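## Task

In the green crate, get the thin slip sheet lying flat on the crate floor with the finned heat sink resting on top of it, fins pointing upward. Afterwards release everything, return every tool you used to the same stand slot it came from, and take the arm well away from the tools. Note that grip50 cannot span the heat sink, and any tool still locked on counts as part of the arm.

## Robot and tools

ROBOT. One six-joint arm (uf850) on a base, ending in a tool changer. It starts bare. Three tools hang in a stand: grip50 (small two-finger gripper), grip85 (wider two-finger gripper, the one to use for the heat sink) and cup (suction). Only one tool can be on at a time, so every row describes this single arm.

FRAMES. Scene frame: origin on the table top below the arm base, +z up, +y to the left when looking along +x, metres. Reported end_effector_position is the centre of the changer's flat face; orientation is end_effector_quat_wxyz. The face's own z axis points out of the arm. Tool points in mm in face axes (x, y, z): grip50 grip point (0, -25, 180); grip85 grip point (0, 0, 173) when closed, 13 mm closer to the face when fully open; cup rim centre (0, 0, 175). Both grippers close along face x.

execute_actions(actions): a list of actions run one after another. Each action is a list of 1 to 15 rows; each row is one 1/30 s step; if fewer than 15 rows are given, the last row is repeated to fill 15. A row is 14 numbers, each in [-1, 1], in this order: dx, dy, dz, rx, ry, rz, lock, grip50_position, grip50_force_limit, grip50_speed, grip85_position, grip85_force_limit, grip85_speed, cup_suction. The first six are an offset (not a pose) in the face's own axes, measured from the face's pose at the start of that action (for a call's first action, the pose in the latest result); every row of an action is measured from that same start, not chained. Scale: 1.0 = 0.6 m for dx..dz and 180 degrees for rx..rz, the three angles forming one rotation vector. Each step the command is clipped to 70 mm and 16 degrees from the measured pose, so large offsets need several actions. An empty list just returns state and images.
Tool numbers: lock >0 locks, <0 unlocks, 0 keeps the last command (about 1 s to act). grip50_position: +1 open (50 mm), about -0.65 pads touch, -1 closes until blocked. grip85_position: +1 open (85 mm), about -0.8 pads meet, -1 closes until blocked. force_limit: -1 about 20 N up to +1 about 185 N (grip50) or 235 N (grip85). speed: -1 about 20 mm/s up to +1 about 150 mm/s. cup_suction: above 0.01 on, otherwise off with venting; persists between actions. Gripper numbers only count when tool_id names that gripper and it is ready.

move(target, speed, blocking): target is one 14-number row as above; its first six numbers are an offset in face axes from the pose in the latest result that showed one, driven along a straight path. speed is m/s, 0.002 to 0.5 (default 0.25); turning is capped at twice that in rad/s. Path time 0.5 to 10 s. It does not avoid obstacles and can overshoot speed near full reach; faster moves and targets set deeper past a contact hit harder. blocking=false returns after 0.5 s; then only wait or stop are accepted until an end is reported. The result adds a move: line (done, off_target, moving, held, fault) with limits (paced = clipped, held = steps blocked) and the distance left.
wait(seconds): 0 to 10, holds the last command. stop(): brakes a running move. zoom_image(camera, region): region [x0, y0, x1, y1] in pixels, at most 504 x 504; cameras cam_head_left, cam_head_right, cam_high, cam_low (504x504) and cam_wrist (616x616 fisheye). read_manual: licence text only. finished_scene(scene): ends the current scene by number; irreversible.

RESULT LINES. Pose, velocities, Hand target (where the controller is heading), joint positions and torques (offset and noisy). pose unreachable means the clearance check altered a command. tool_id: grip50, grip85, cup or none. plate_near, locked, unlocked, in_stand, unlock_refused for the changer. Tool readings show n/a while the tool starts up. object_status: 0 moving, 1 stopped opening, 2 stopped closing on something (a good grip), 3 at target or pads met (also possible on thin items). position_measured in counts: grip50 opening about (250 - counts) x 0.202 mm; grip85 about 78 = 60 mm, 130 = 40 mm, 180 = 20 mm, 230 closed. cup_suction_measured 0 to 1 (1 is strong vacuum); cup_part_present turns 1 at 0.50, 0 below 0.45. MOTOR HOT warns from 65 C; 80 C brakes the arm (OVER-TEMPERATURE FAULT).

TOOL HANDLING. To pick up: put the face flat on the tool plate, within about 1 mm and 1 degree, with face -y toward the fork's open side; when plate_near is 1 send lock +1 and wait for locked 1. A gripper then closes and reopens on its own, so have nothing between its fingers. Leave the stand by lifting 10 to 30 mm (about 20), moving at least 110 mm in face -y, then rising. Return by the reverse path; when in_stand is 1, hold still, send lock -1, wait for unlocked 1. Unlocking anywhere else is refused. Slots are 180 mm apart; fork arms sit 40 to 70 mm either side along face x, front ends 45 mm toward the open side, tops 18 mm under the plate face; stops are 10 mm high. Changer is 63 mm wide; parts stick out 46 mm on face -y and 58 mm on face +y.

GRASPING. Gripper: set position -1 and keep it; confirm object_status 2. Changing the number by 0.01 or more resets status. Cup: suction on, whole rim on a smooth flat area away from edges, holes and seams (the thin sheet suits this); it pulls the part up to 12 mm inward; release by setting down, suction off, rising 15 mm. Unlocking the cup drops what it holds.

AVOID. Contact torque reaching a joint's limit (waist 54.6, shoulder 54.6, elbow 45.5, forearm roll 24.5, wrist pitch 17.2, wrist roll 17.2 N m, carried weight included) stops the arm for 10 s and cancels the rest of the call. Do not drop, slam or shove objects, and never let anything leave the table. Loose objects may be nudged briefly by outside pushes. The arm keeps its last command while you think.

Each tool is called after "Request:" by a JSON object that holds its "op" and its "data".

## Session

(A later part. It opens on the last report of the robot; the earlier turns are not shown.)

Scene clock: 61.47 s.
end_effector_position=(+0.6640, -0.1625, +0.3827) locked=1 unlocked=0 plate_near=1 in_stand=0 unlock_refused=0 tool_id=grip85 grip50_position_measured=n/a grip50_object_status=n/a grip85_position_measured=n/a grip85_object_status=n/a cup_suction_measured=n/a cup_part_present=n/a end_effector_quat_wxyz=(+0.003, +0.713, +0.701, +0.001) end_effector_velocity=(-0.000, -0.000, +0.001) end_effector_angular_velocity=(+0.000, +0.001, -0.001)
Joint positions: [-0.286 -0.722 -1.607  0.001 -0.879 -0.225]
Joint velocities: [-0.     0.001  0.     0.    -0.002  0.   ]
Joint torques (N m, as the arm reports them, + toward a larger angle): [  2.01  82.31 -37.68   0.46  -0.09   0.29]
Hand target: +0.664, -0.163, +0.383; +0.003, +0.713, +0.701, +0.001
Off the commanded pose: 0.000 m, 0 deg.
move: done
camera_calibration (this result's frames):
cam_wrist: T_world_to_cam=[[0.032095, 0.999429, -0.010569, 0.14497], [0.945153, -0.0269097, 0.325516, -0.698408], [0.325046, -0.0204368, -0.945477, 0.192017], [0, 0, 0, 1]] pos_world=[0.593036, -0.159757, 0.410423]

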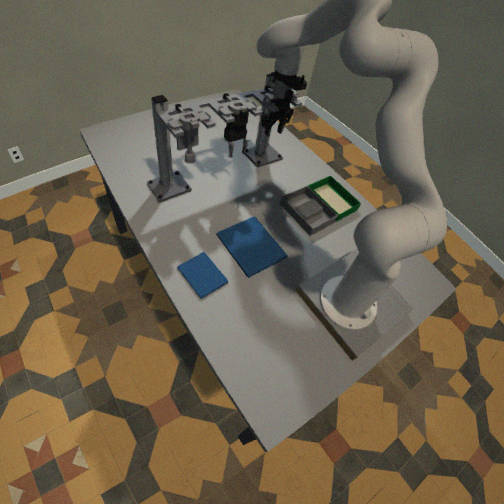

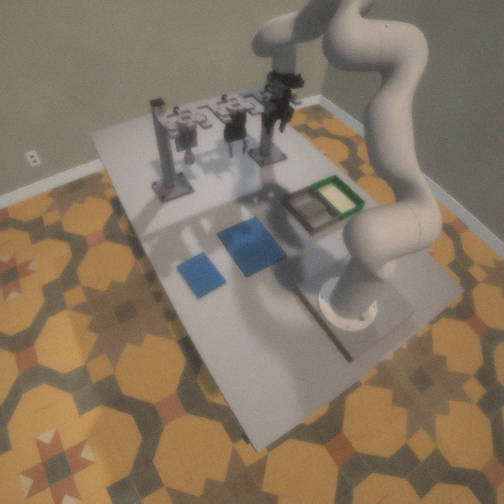

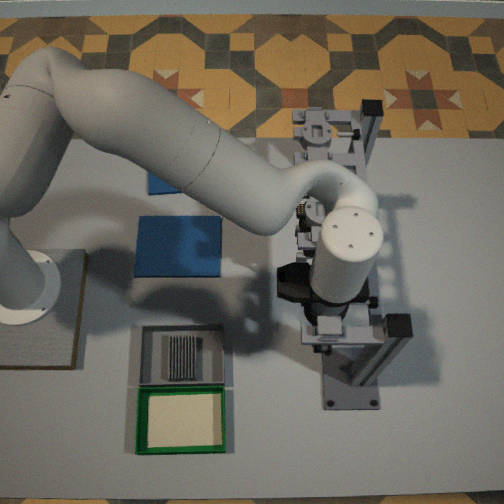

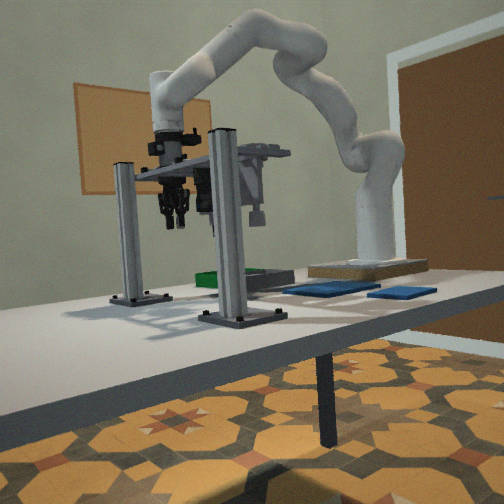

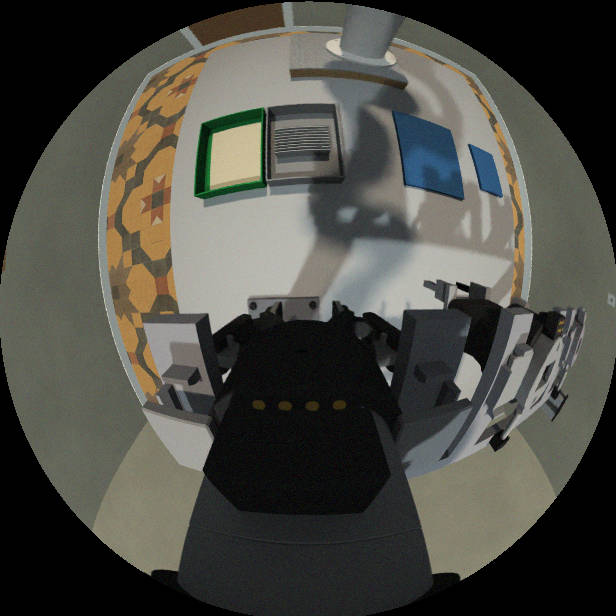

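Request:
{"op": "move", "data": {"target": [0,-0.22,0,0,0,0,0,0,0,0,1,0,0,0], "speed": 0.15}}

Request:
{"op": "move", "data": {"target": [-0.008,-0.246,0.18,0,0,-0.514,0,0,0,0,1,0,0,0], "speed": 0.35}}

Scene clock: 62.87 s.
end_effector_position=(+0.5324, -0.1602, +0.3822) locked=1 unlocked=0 plate_near=1 in_stand=0 unlock_refused=0 tool_id=grip85 grip50_position_measured=n/a grip50_object_status=n/a grip85_position_measured=n/a grip85_object_status=n/a cup_suction_measured=n/a cup_part_present=n/a end_effector_quat_wxyz=(+0.003, +0.713, +0.701, +0.001) end_effector_velocity=(-0.002, +0.000, -0.001) end_effector_angular_velocity=(+0.000, +0.002, +0.001)
Joint positions: [-0.339 -0.421 -1.15   0.001 -0.723 -0.278]
Joint velocities: [-0.001  0.004  0.007 -0.     0.001 -0.001]
Joint torques (N m, as the arm reports them, + toward a larger angle): [  1.16  63.87 -35.44   0.31  -0.17   0.3 ]
Hand target: +0.532, -0.160, +0.382; +0.003, +0.713, +0.701, +0.001
Off the commanded pose: 0.000 m, 0 deg.
move: done
camera_calibration (this result's frames):
cam_wrist: T_world_to_cam=[[0.032022, 0.99943, -0.0107331, 0.146931], [0.945077, -0.0267822, 0.325748, -0.57384], [0.325275, -0.0205747, -0.945396, 0.234112], [0, 0, 0, 1]] pos_world=[0.461468, -0.157399, 0.409833]

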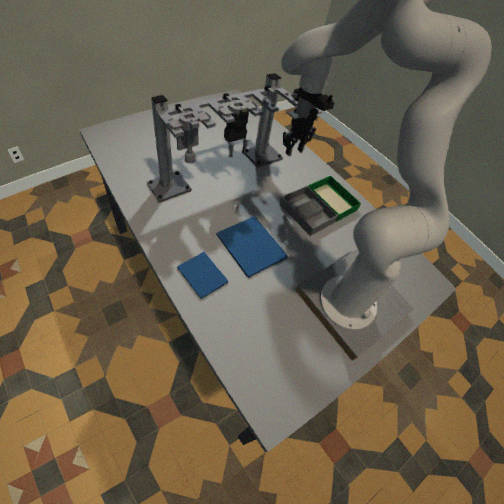

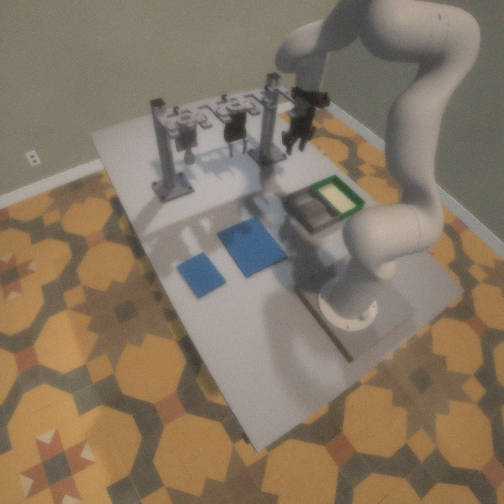

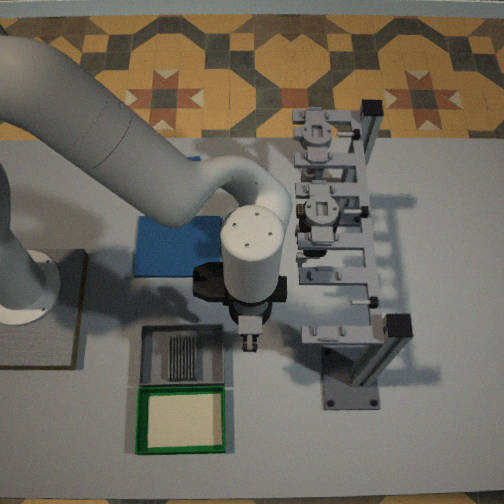

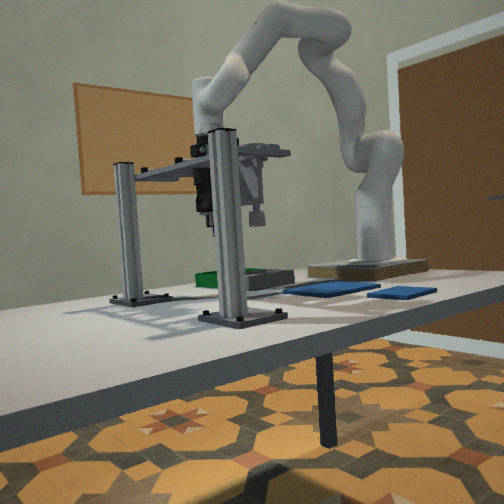

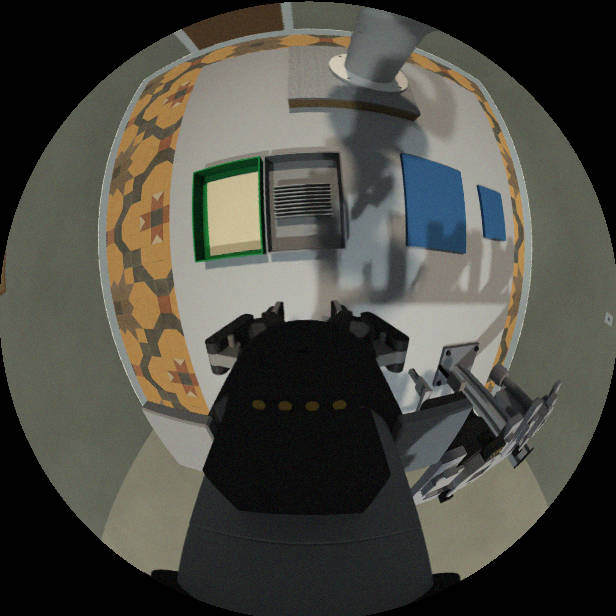

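Scene clock: 65.67 s.
end_effector_position=(+0.3855, -0.1627, +0.2735) locked=1 unlocked=0 plate_near=1 in_stand=0 unlock_refused=0 tool_id=grip85 grip50_position_measured=n/a grip50_object_status=n/a grip85_position_measured=3 grip85_object_status=3 cup_suction_measured=n/a cup_part_present=n/a end_effector_quat_wxyz=(+0.003, -0.013, +1.000, -0.002) end_effector_velocity=(-0.001, -0.000, -0.001) end_effector_angular_velocity=(+0.005, -0.000, +0.008)
Joint positions: [-0.446 -0.316 -0.693  0.003 -0.369 -2.001]
Joint velocities: [-0.003 -0.001  0.002  0.013  0.    -0.024]
Joint torques (N m, as the arm reports them, + toward a larger angle): [  2.74  49.07 -27.31   0.3   -0.03   0.11]
Hand target: +0.385, -0.163, +0.273; +0.003, -0.014, +1.000, -0.001
Off the commanded pose: 0.000 m, 0 deg.
move: done
camera_calibration (this result's frames):
cam_wrist: T_world_to_cam=[[-0.999829, -0.0114077, -0.0145656, 0.387382], [-0.0154352, 0.948382, 0.316754, 0.131691], [0.0102003, 0.316925, -0.948396, 0.35632], [0, 0, 0, 1]] pos_world=[0.385714, -0.233401, 0.301861]

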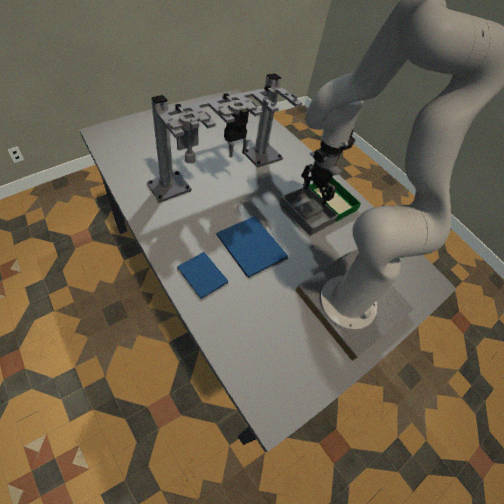

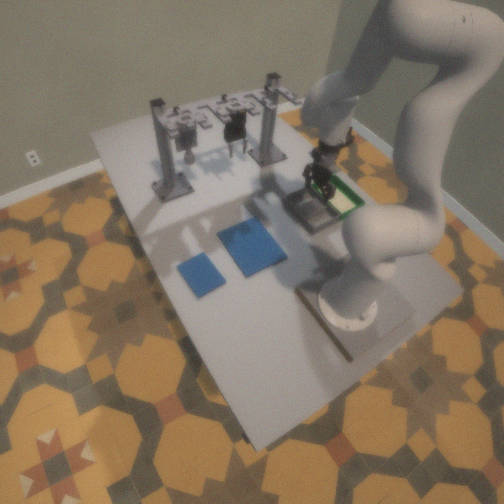

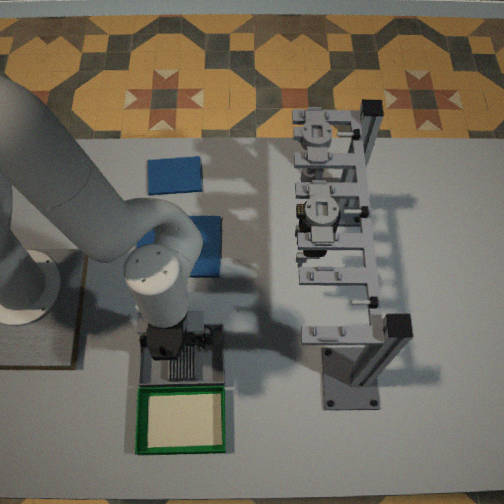

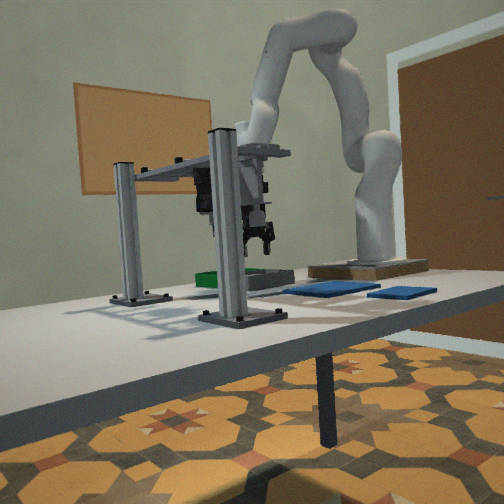

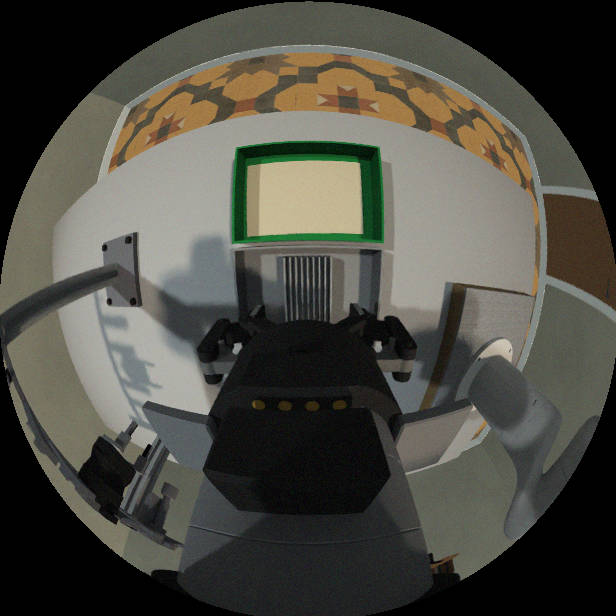

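Request:
{"op": "move", "data": {"target": [0.001,0,0.128,0,0,0,0,0,0,0,1,0,0,0], "speed": 0.08}}

Request:
{"op": "move", "data": {"target": [0,0,0,0,0,0,0,0,0,0,-1,-0.3,-0.3,0]}}

Request:
{"op": "move", "data": {"target": [0,0,-0.14,0,0,0,0,0,0,0,-1,-0.3,-0.3,0], "speed": 0.1}}

Request:
{"op": "move", "data": {"target": [-0.003,-0.229,0,0,0,0,0,0,0,0,-1,-0.3,-0.3,0], "speed": 0.15}}

Scene clock: 67.20 s.
end_effector_position=(+0.3854, -0.1629, +0.1969) locked=1 unlocked=0 plate_near=1 in_stand=0 unlock_refused=0 tool_id=grip85 grip50_position_measured=n/a grip50_object_status=n/a grip85_position_measured=3 grip85_object_status=3 cup_suction_measured=n/a cup_part_present=n/a end_effector_quat_wxyz=(+0.003, -0.013, +1.000, -0.002) end_effector_velocity=(-0.001, +0.000, -0.002) end_effector_angular_velocity=(+0.001, +0.002, +0.001)
Joint positions: [-0.446 -0.502 -0.697  0.006 -0.187 -2.004]
Joint velocities: [ 0.    -0.004  0.001  0.     0.003 -0.001]
Joint torques (N m, as the arm reports them, + toward a larger angle): [  0.77  54.92 -21.58  -0.08  -0.11   0.31]
Hand target: +0.385, -0.163, +0.197; +0.003, -0.013, +1.000, -0.002
Off the commanded pose: 0.000 m, 0 deg.
move: done
camera_calibration (this result's frames):
cam_wrist: T_world_to_cam=[[-0.999823, -0.0114216, -0.0149254, 0.386233], [-0.0155612, 0.948418, 0.31664, 0.156295], [0.010539, 0.316816, -0.948428, 0.28356], [0, 0, 0, 1]] pos_world=[0.385608, -0.233658, 0.225212]

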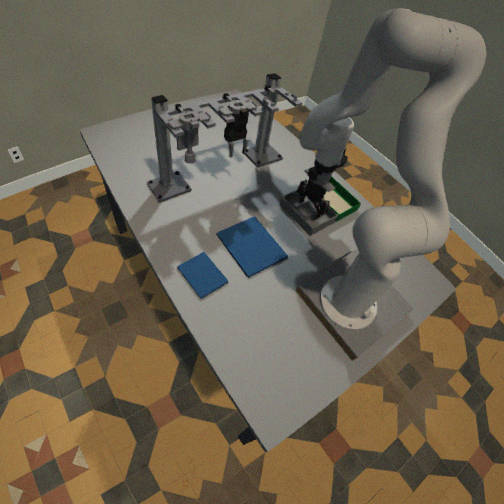

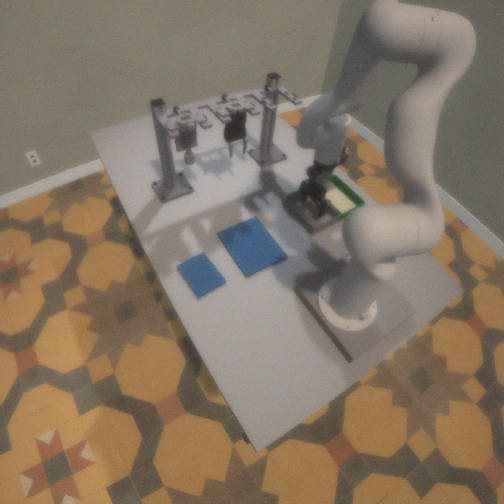

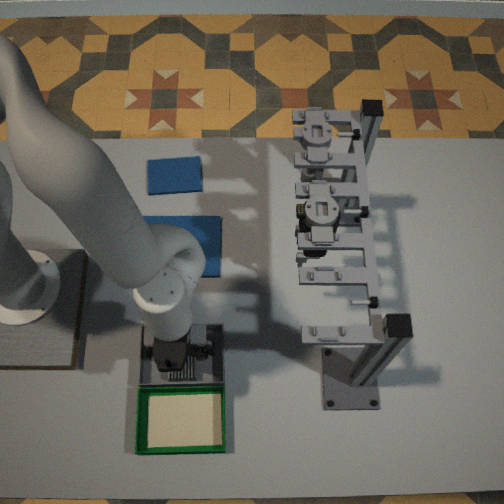

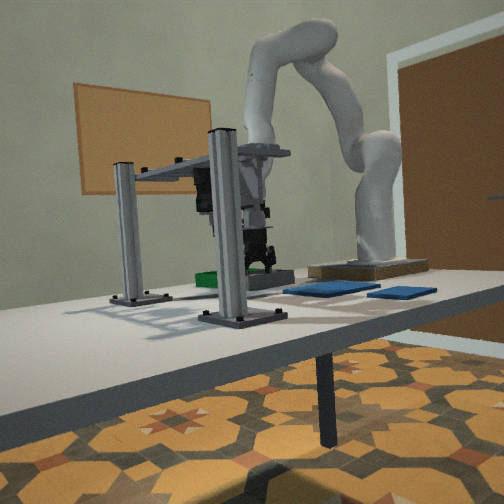

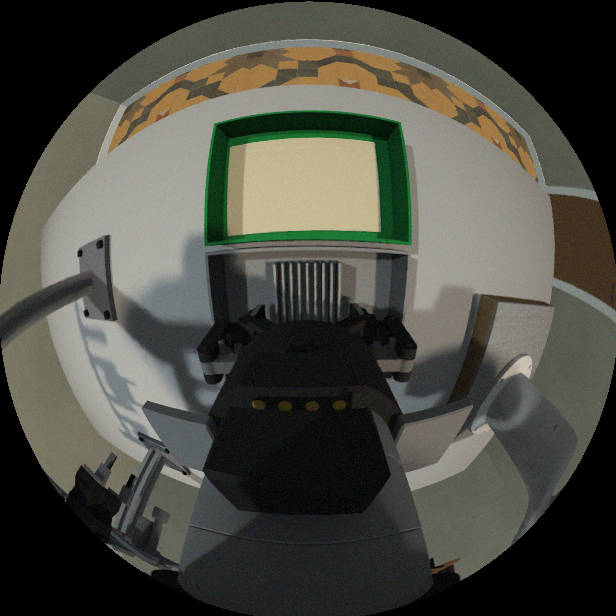

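Scene clock: 67.93 s.
end_effector_position=(+0.3856, -0.1630, +0.1971) locked=1 unlocked=0 plate_near=1 in_stand=0 unlock_refused=0 tool_id=grip85 grip50_position_measured=n/a grip50_object_status=n/a grip85_position_measured=80 grip85_object_status=2 cup_suction_measured=n/a cup_part_present=n/a end_effector_quat_wxyz=(+0.003, -0.013, +1.000, -0.002) end_effector_velocity=(-0.001, +0.000, -0.000) end_effector_angular_velocity=(+0.000, +0.001, +0.001)
Joint positions: [-0.446 -0.502 -0.697  0.006 -0.188 -2.004]
Joint velocities: [ 0.     0.     0.002 -0.     0.001 -0.   ]
Joint torques (N m, as the arm reports them, + toward a larger angle): [  1.72  48.22 -19.54   0.07   0.21   0.26]
Hand target: +0.385, -0.163, +0.197; +0.003, -0.013, +1.000, -0.002
Off the commanded pose: 0.000 m, 0 deg.
move: done
camera_calibration (this result's frames):
cam_wrist: T_world_to_cam=[[-0.999818, -0.0114237, -0.0152597, 0.386477], [-0.0156675, 0.948463, 0.316501, 0.156379], [0.0108576, 0.316682, -0.94847, 0.283636], [0, 0, 0, 1]] pos_world=[0.385777, -0.233727, 0.225424]

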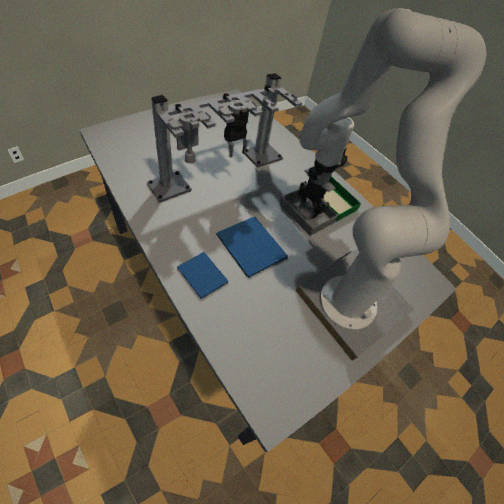

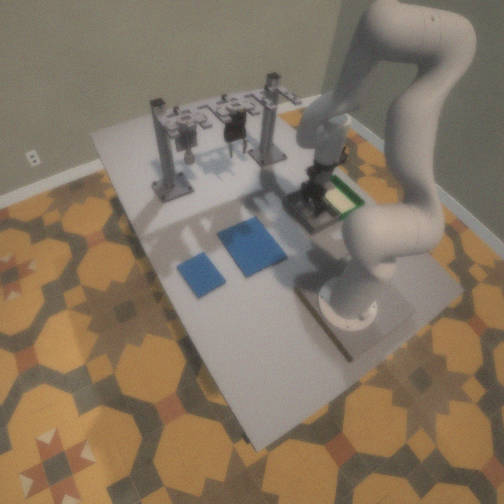

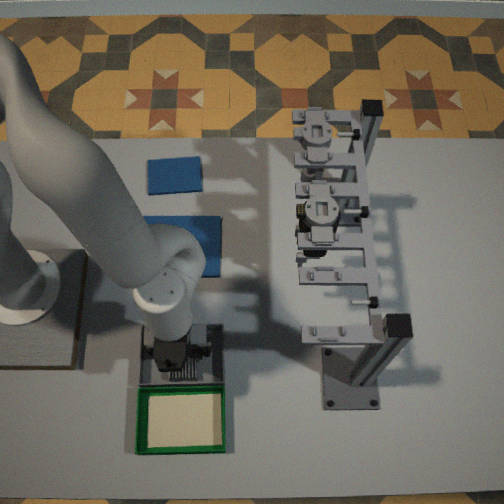

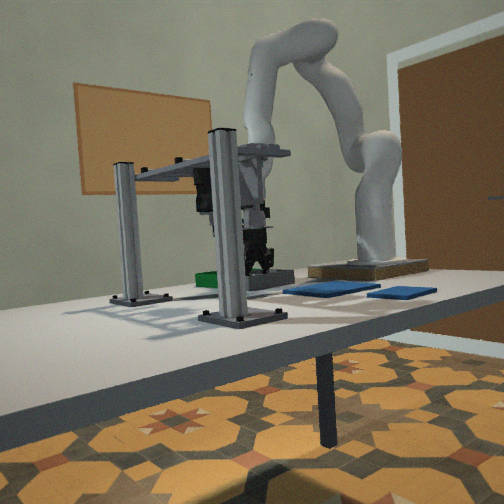

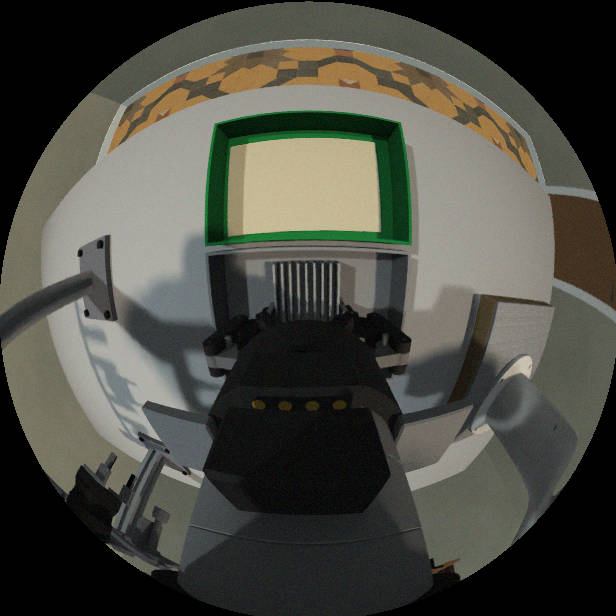

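Scene clock: 69.13 s.
end_effector_position=(+0.3850, -0.1627, +0.2808) locked=1 unlocked=0 plate_near=1 in_stand=0 unlock_refused=0 tool_id=grip85 grip50_position_measured=n/a grip50_object_status=n/a grip85_position_measured=80 grip85_object_status=2 cup_suction_measured=n/a cup_part_present=n/a end_effector_quat_wxyz=(+0.003, -0.013, +1.000, -0.002) end_effector_velocity=(+0.001, +0.000, +0.003) end_effector_angular_velocity=(-0.001, -0.002, +0.001)
Joint positions: [-0.447 -0.299 -0.693  0.003 -0.387 -2.001]
Joint velocities: [ 0.001  0.005 -0.001 -0.    -0.004  0.   ]
Joint torques (N m, as the arm reports them, + toward a larger angle): [  1.23  49.63 -28.85   0.26  -0.09   0.29]
Hand target: +0.385, -0.163, +0.281; +0.003, -0.013, +1.000, -0.002
Off the commanded pose: 0.000 m, 0 deg.
move: done
camera_calibration (this result's frames):
cam_wrist: T_world_to_cam=[[-0.999826, -0.0114091, -0.0147753, 0.387006], [-0.015502, 0.948413, 0.316659, 0.129452], [0.0104002, 0.316833, -0.948424, 0.363202], [0, 0, 0, 1]] pos_world=[0.385168, -0.233433, 0.309196]

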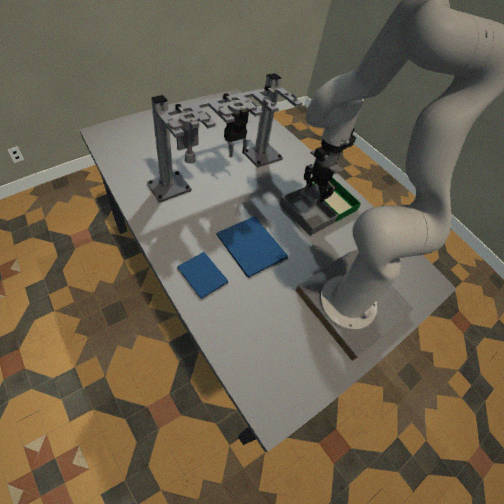

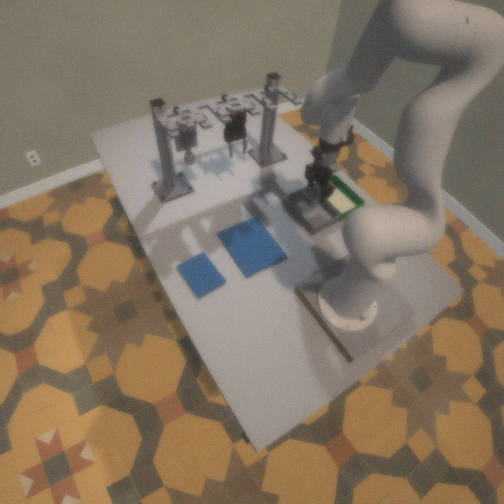

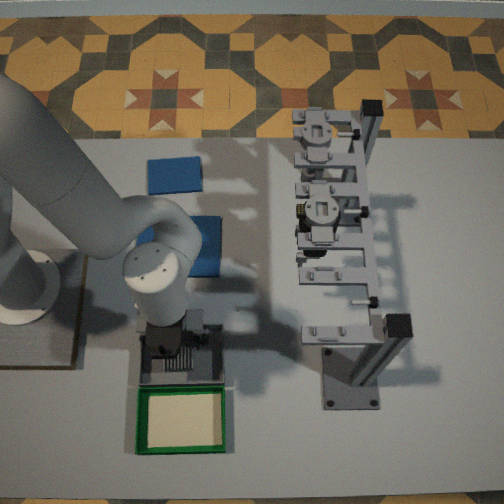

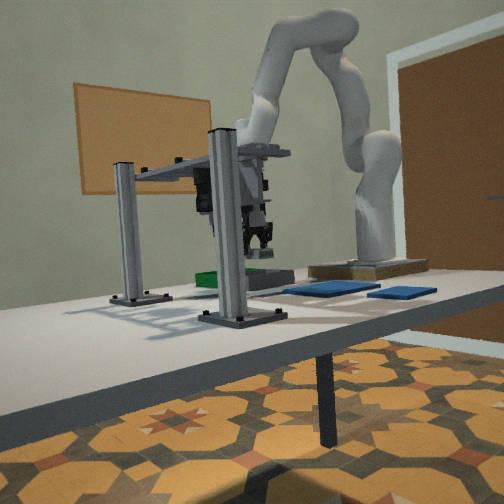

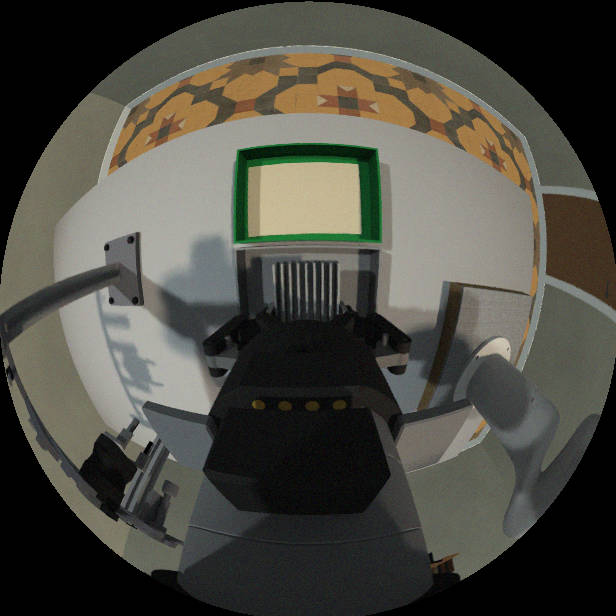

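Scene clock: 70.47 s.
end_effector_position=(+0.3900, -0.2999, +0.2812) locked=1 unlocked=0 plate_near=1 in_stand=0 unlock_refused=0 tool_id=grip85 grip50_position_measured=n/a grip50_object_status=n/a grip85_position_measured=80 grip85_object_status=2 cup_suction_measured=n/a cup_part_present=n/a end_effector_quat_wxyz=(+0.003, -0.013, +1.000, -0.002) end_effector_velocity=(+0.001, -0.002, +0.001) end_effector_angular_velocity=(-0.001, -0.003, +0.000)
Joint positions: [-0.702 -0.444 -0.904  0.005 -0.454 -2.259]
Joint velocities: [-0.003 -0.001 -0.005  0.001 -0.001 -0.004]
Joint torques (N m, as the arm reports them, + toward a larger angle): [  2.15  60.83 -30.22   0.29  -0.09   0.27]
Hand target: +0.390, -0.300, +0.281; +0.003, -0.013, +1.000, -0.002
Off the commanded pose: 0.000 m, 0 deg.
move: done
camera_calibration (this result's frames):
cam_wrist: T_world_to_cam=[[-0.999833, -0.0116099, -0.0141331, 0.390232], [-0.0154858, 0.948518, 0.316345, 0.259621], [0.00973279, 0.316511, -0.948539, 0.407143], [0, 0, 0, 1]] pos_world=[0.390225, -0.37059, 0.309577]

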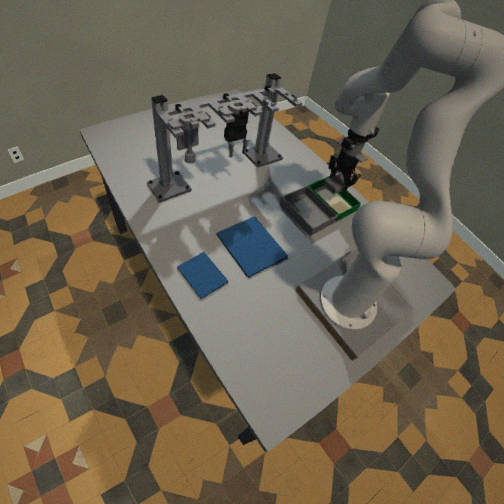

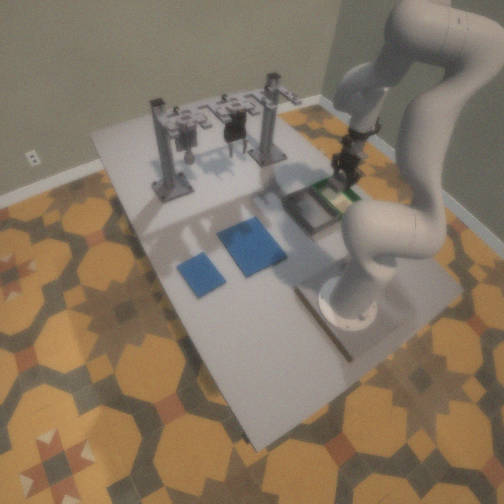

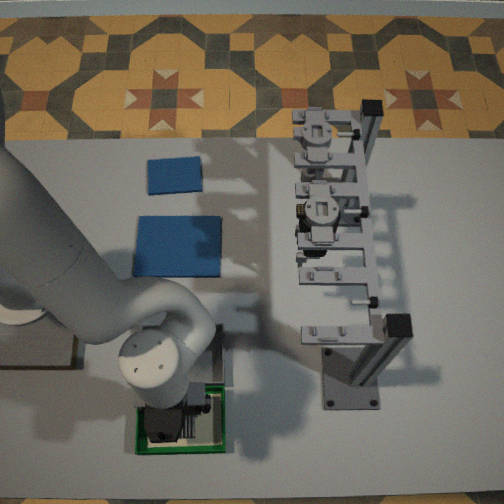

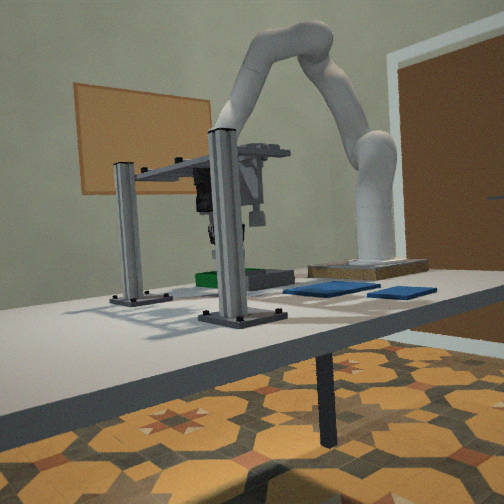

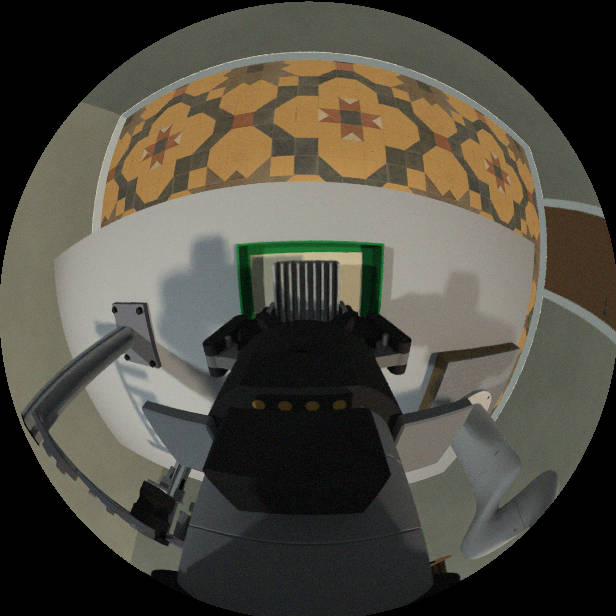

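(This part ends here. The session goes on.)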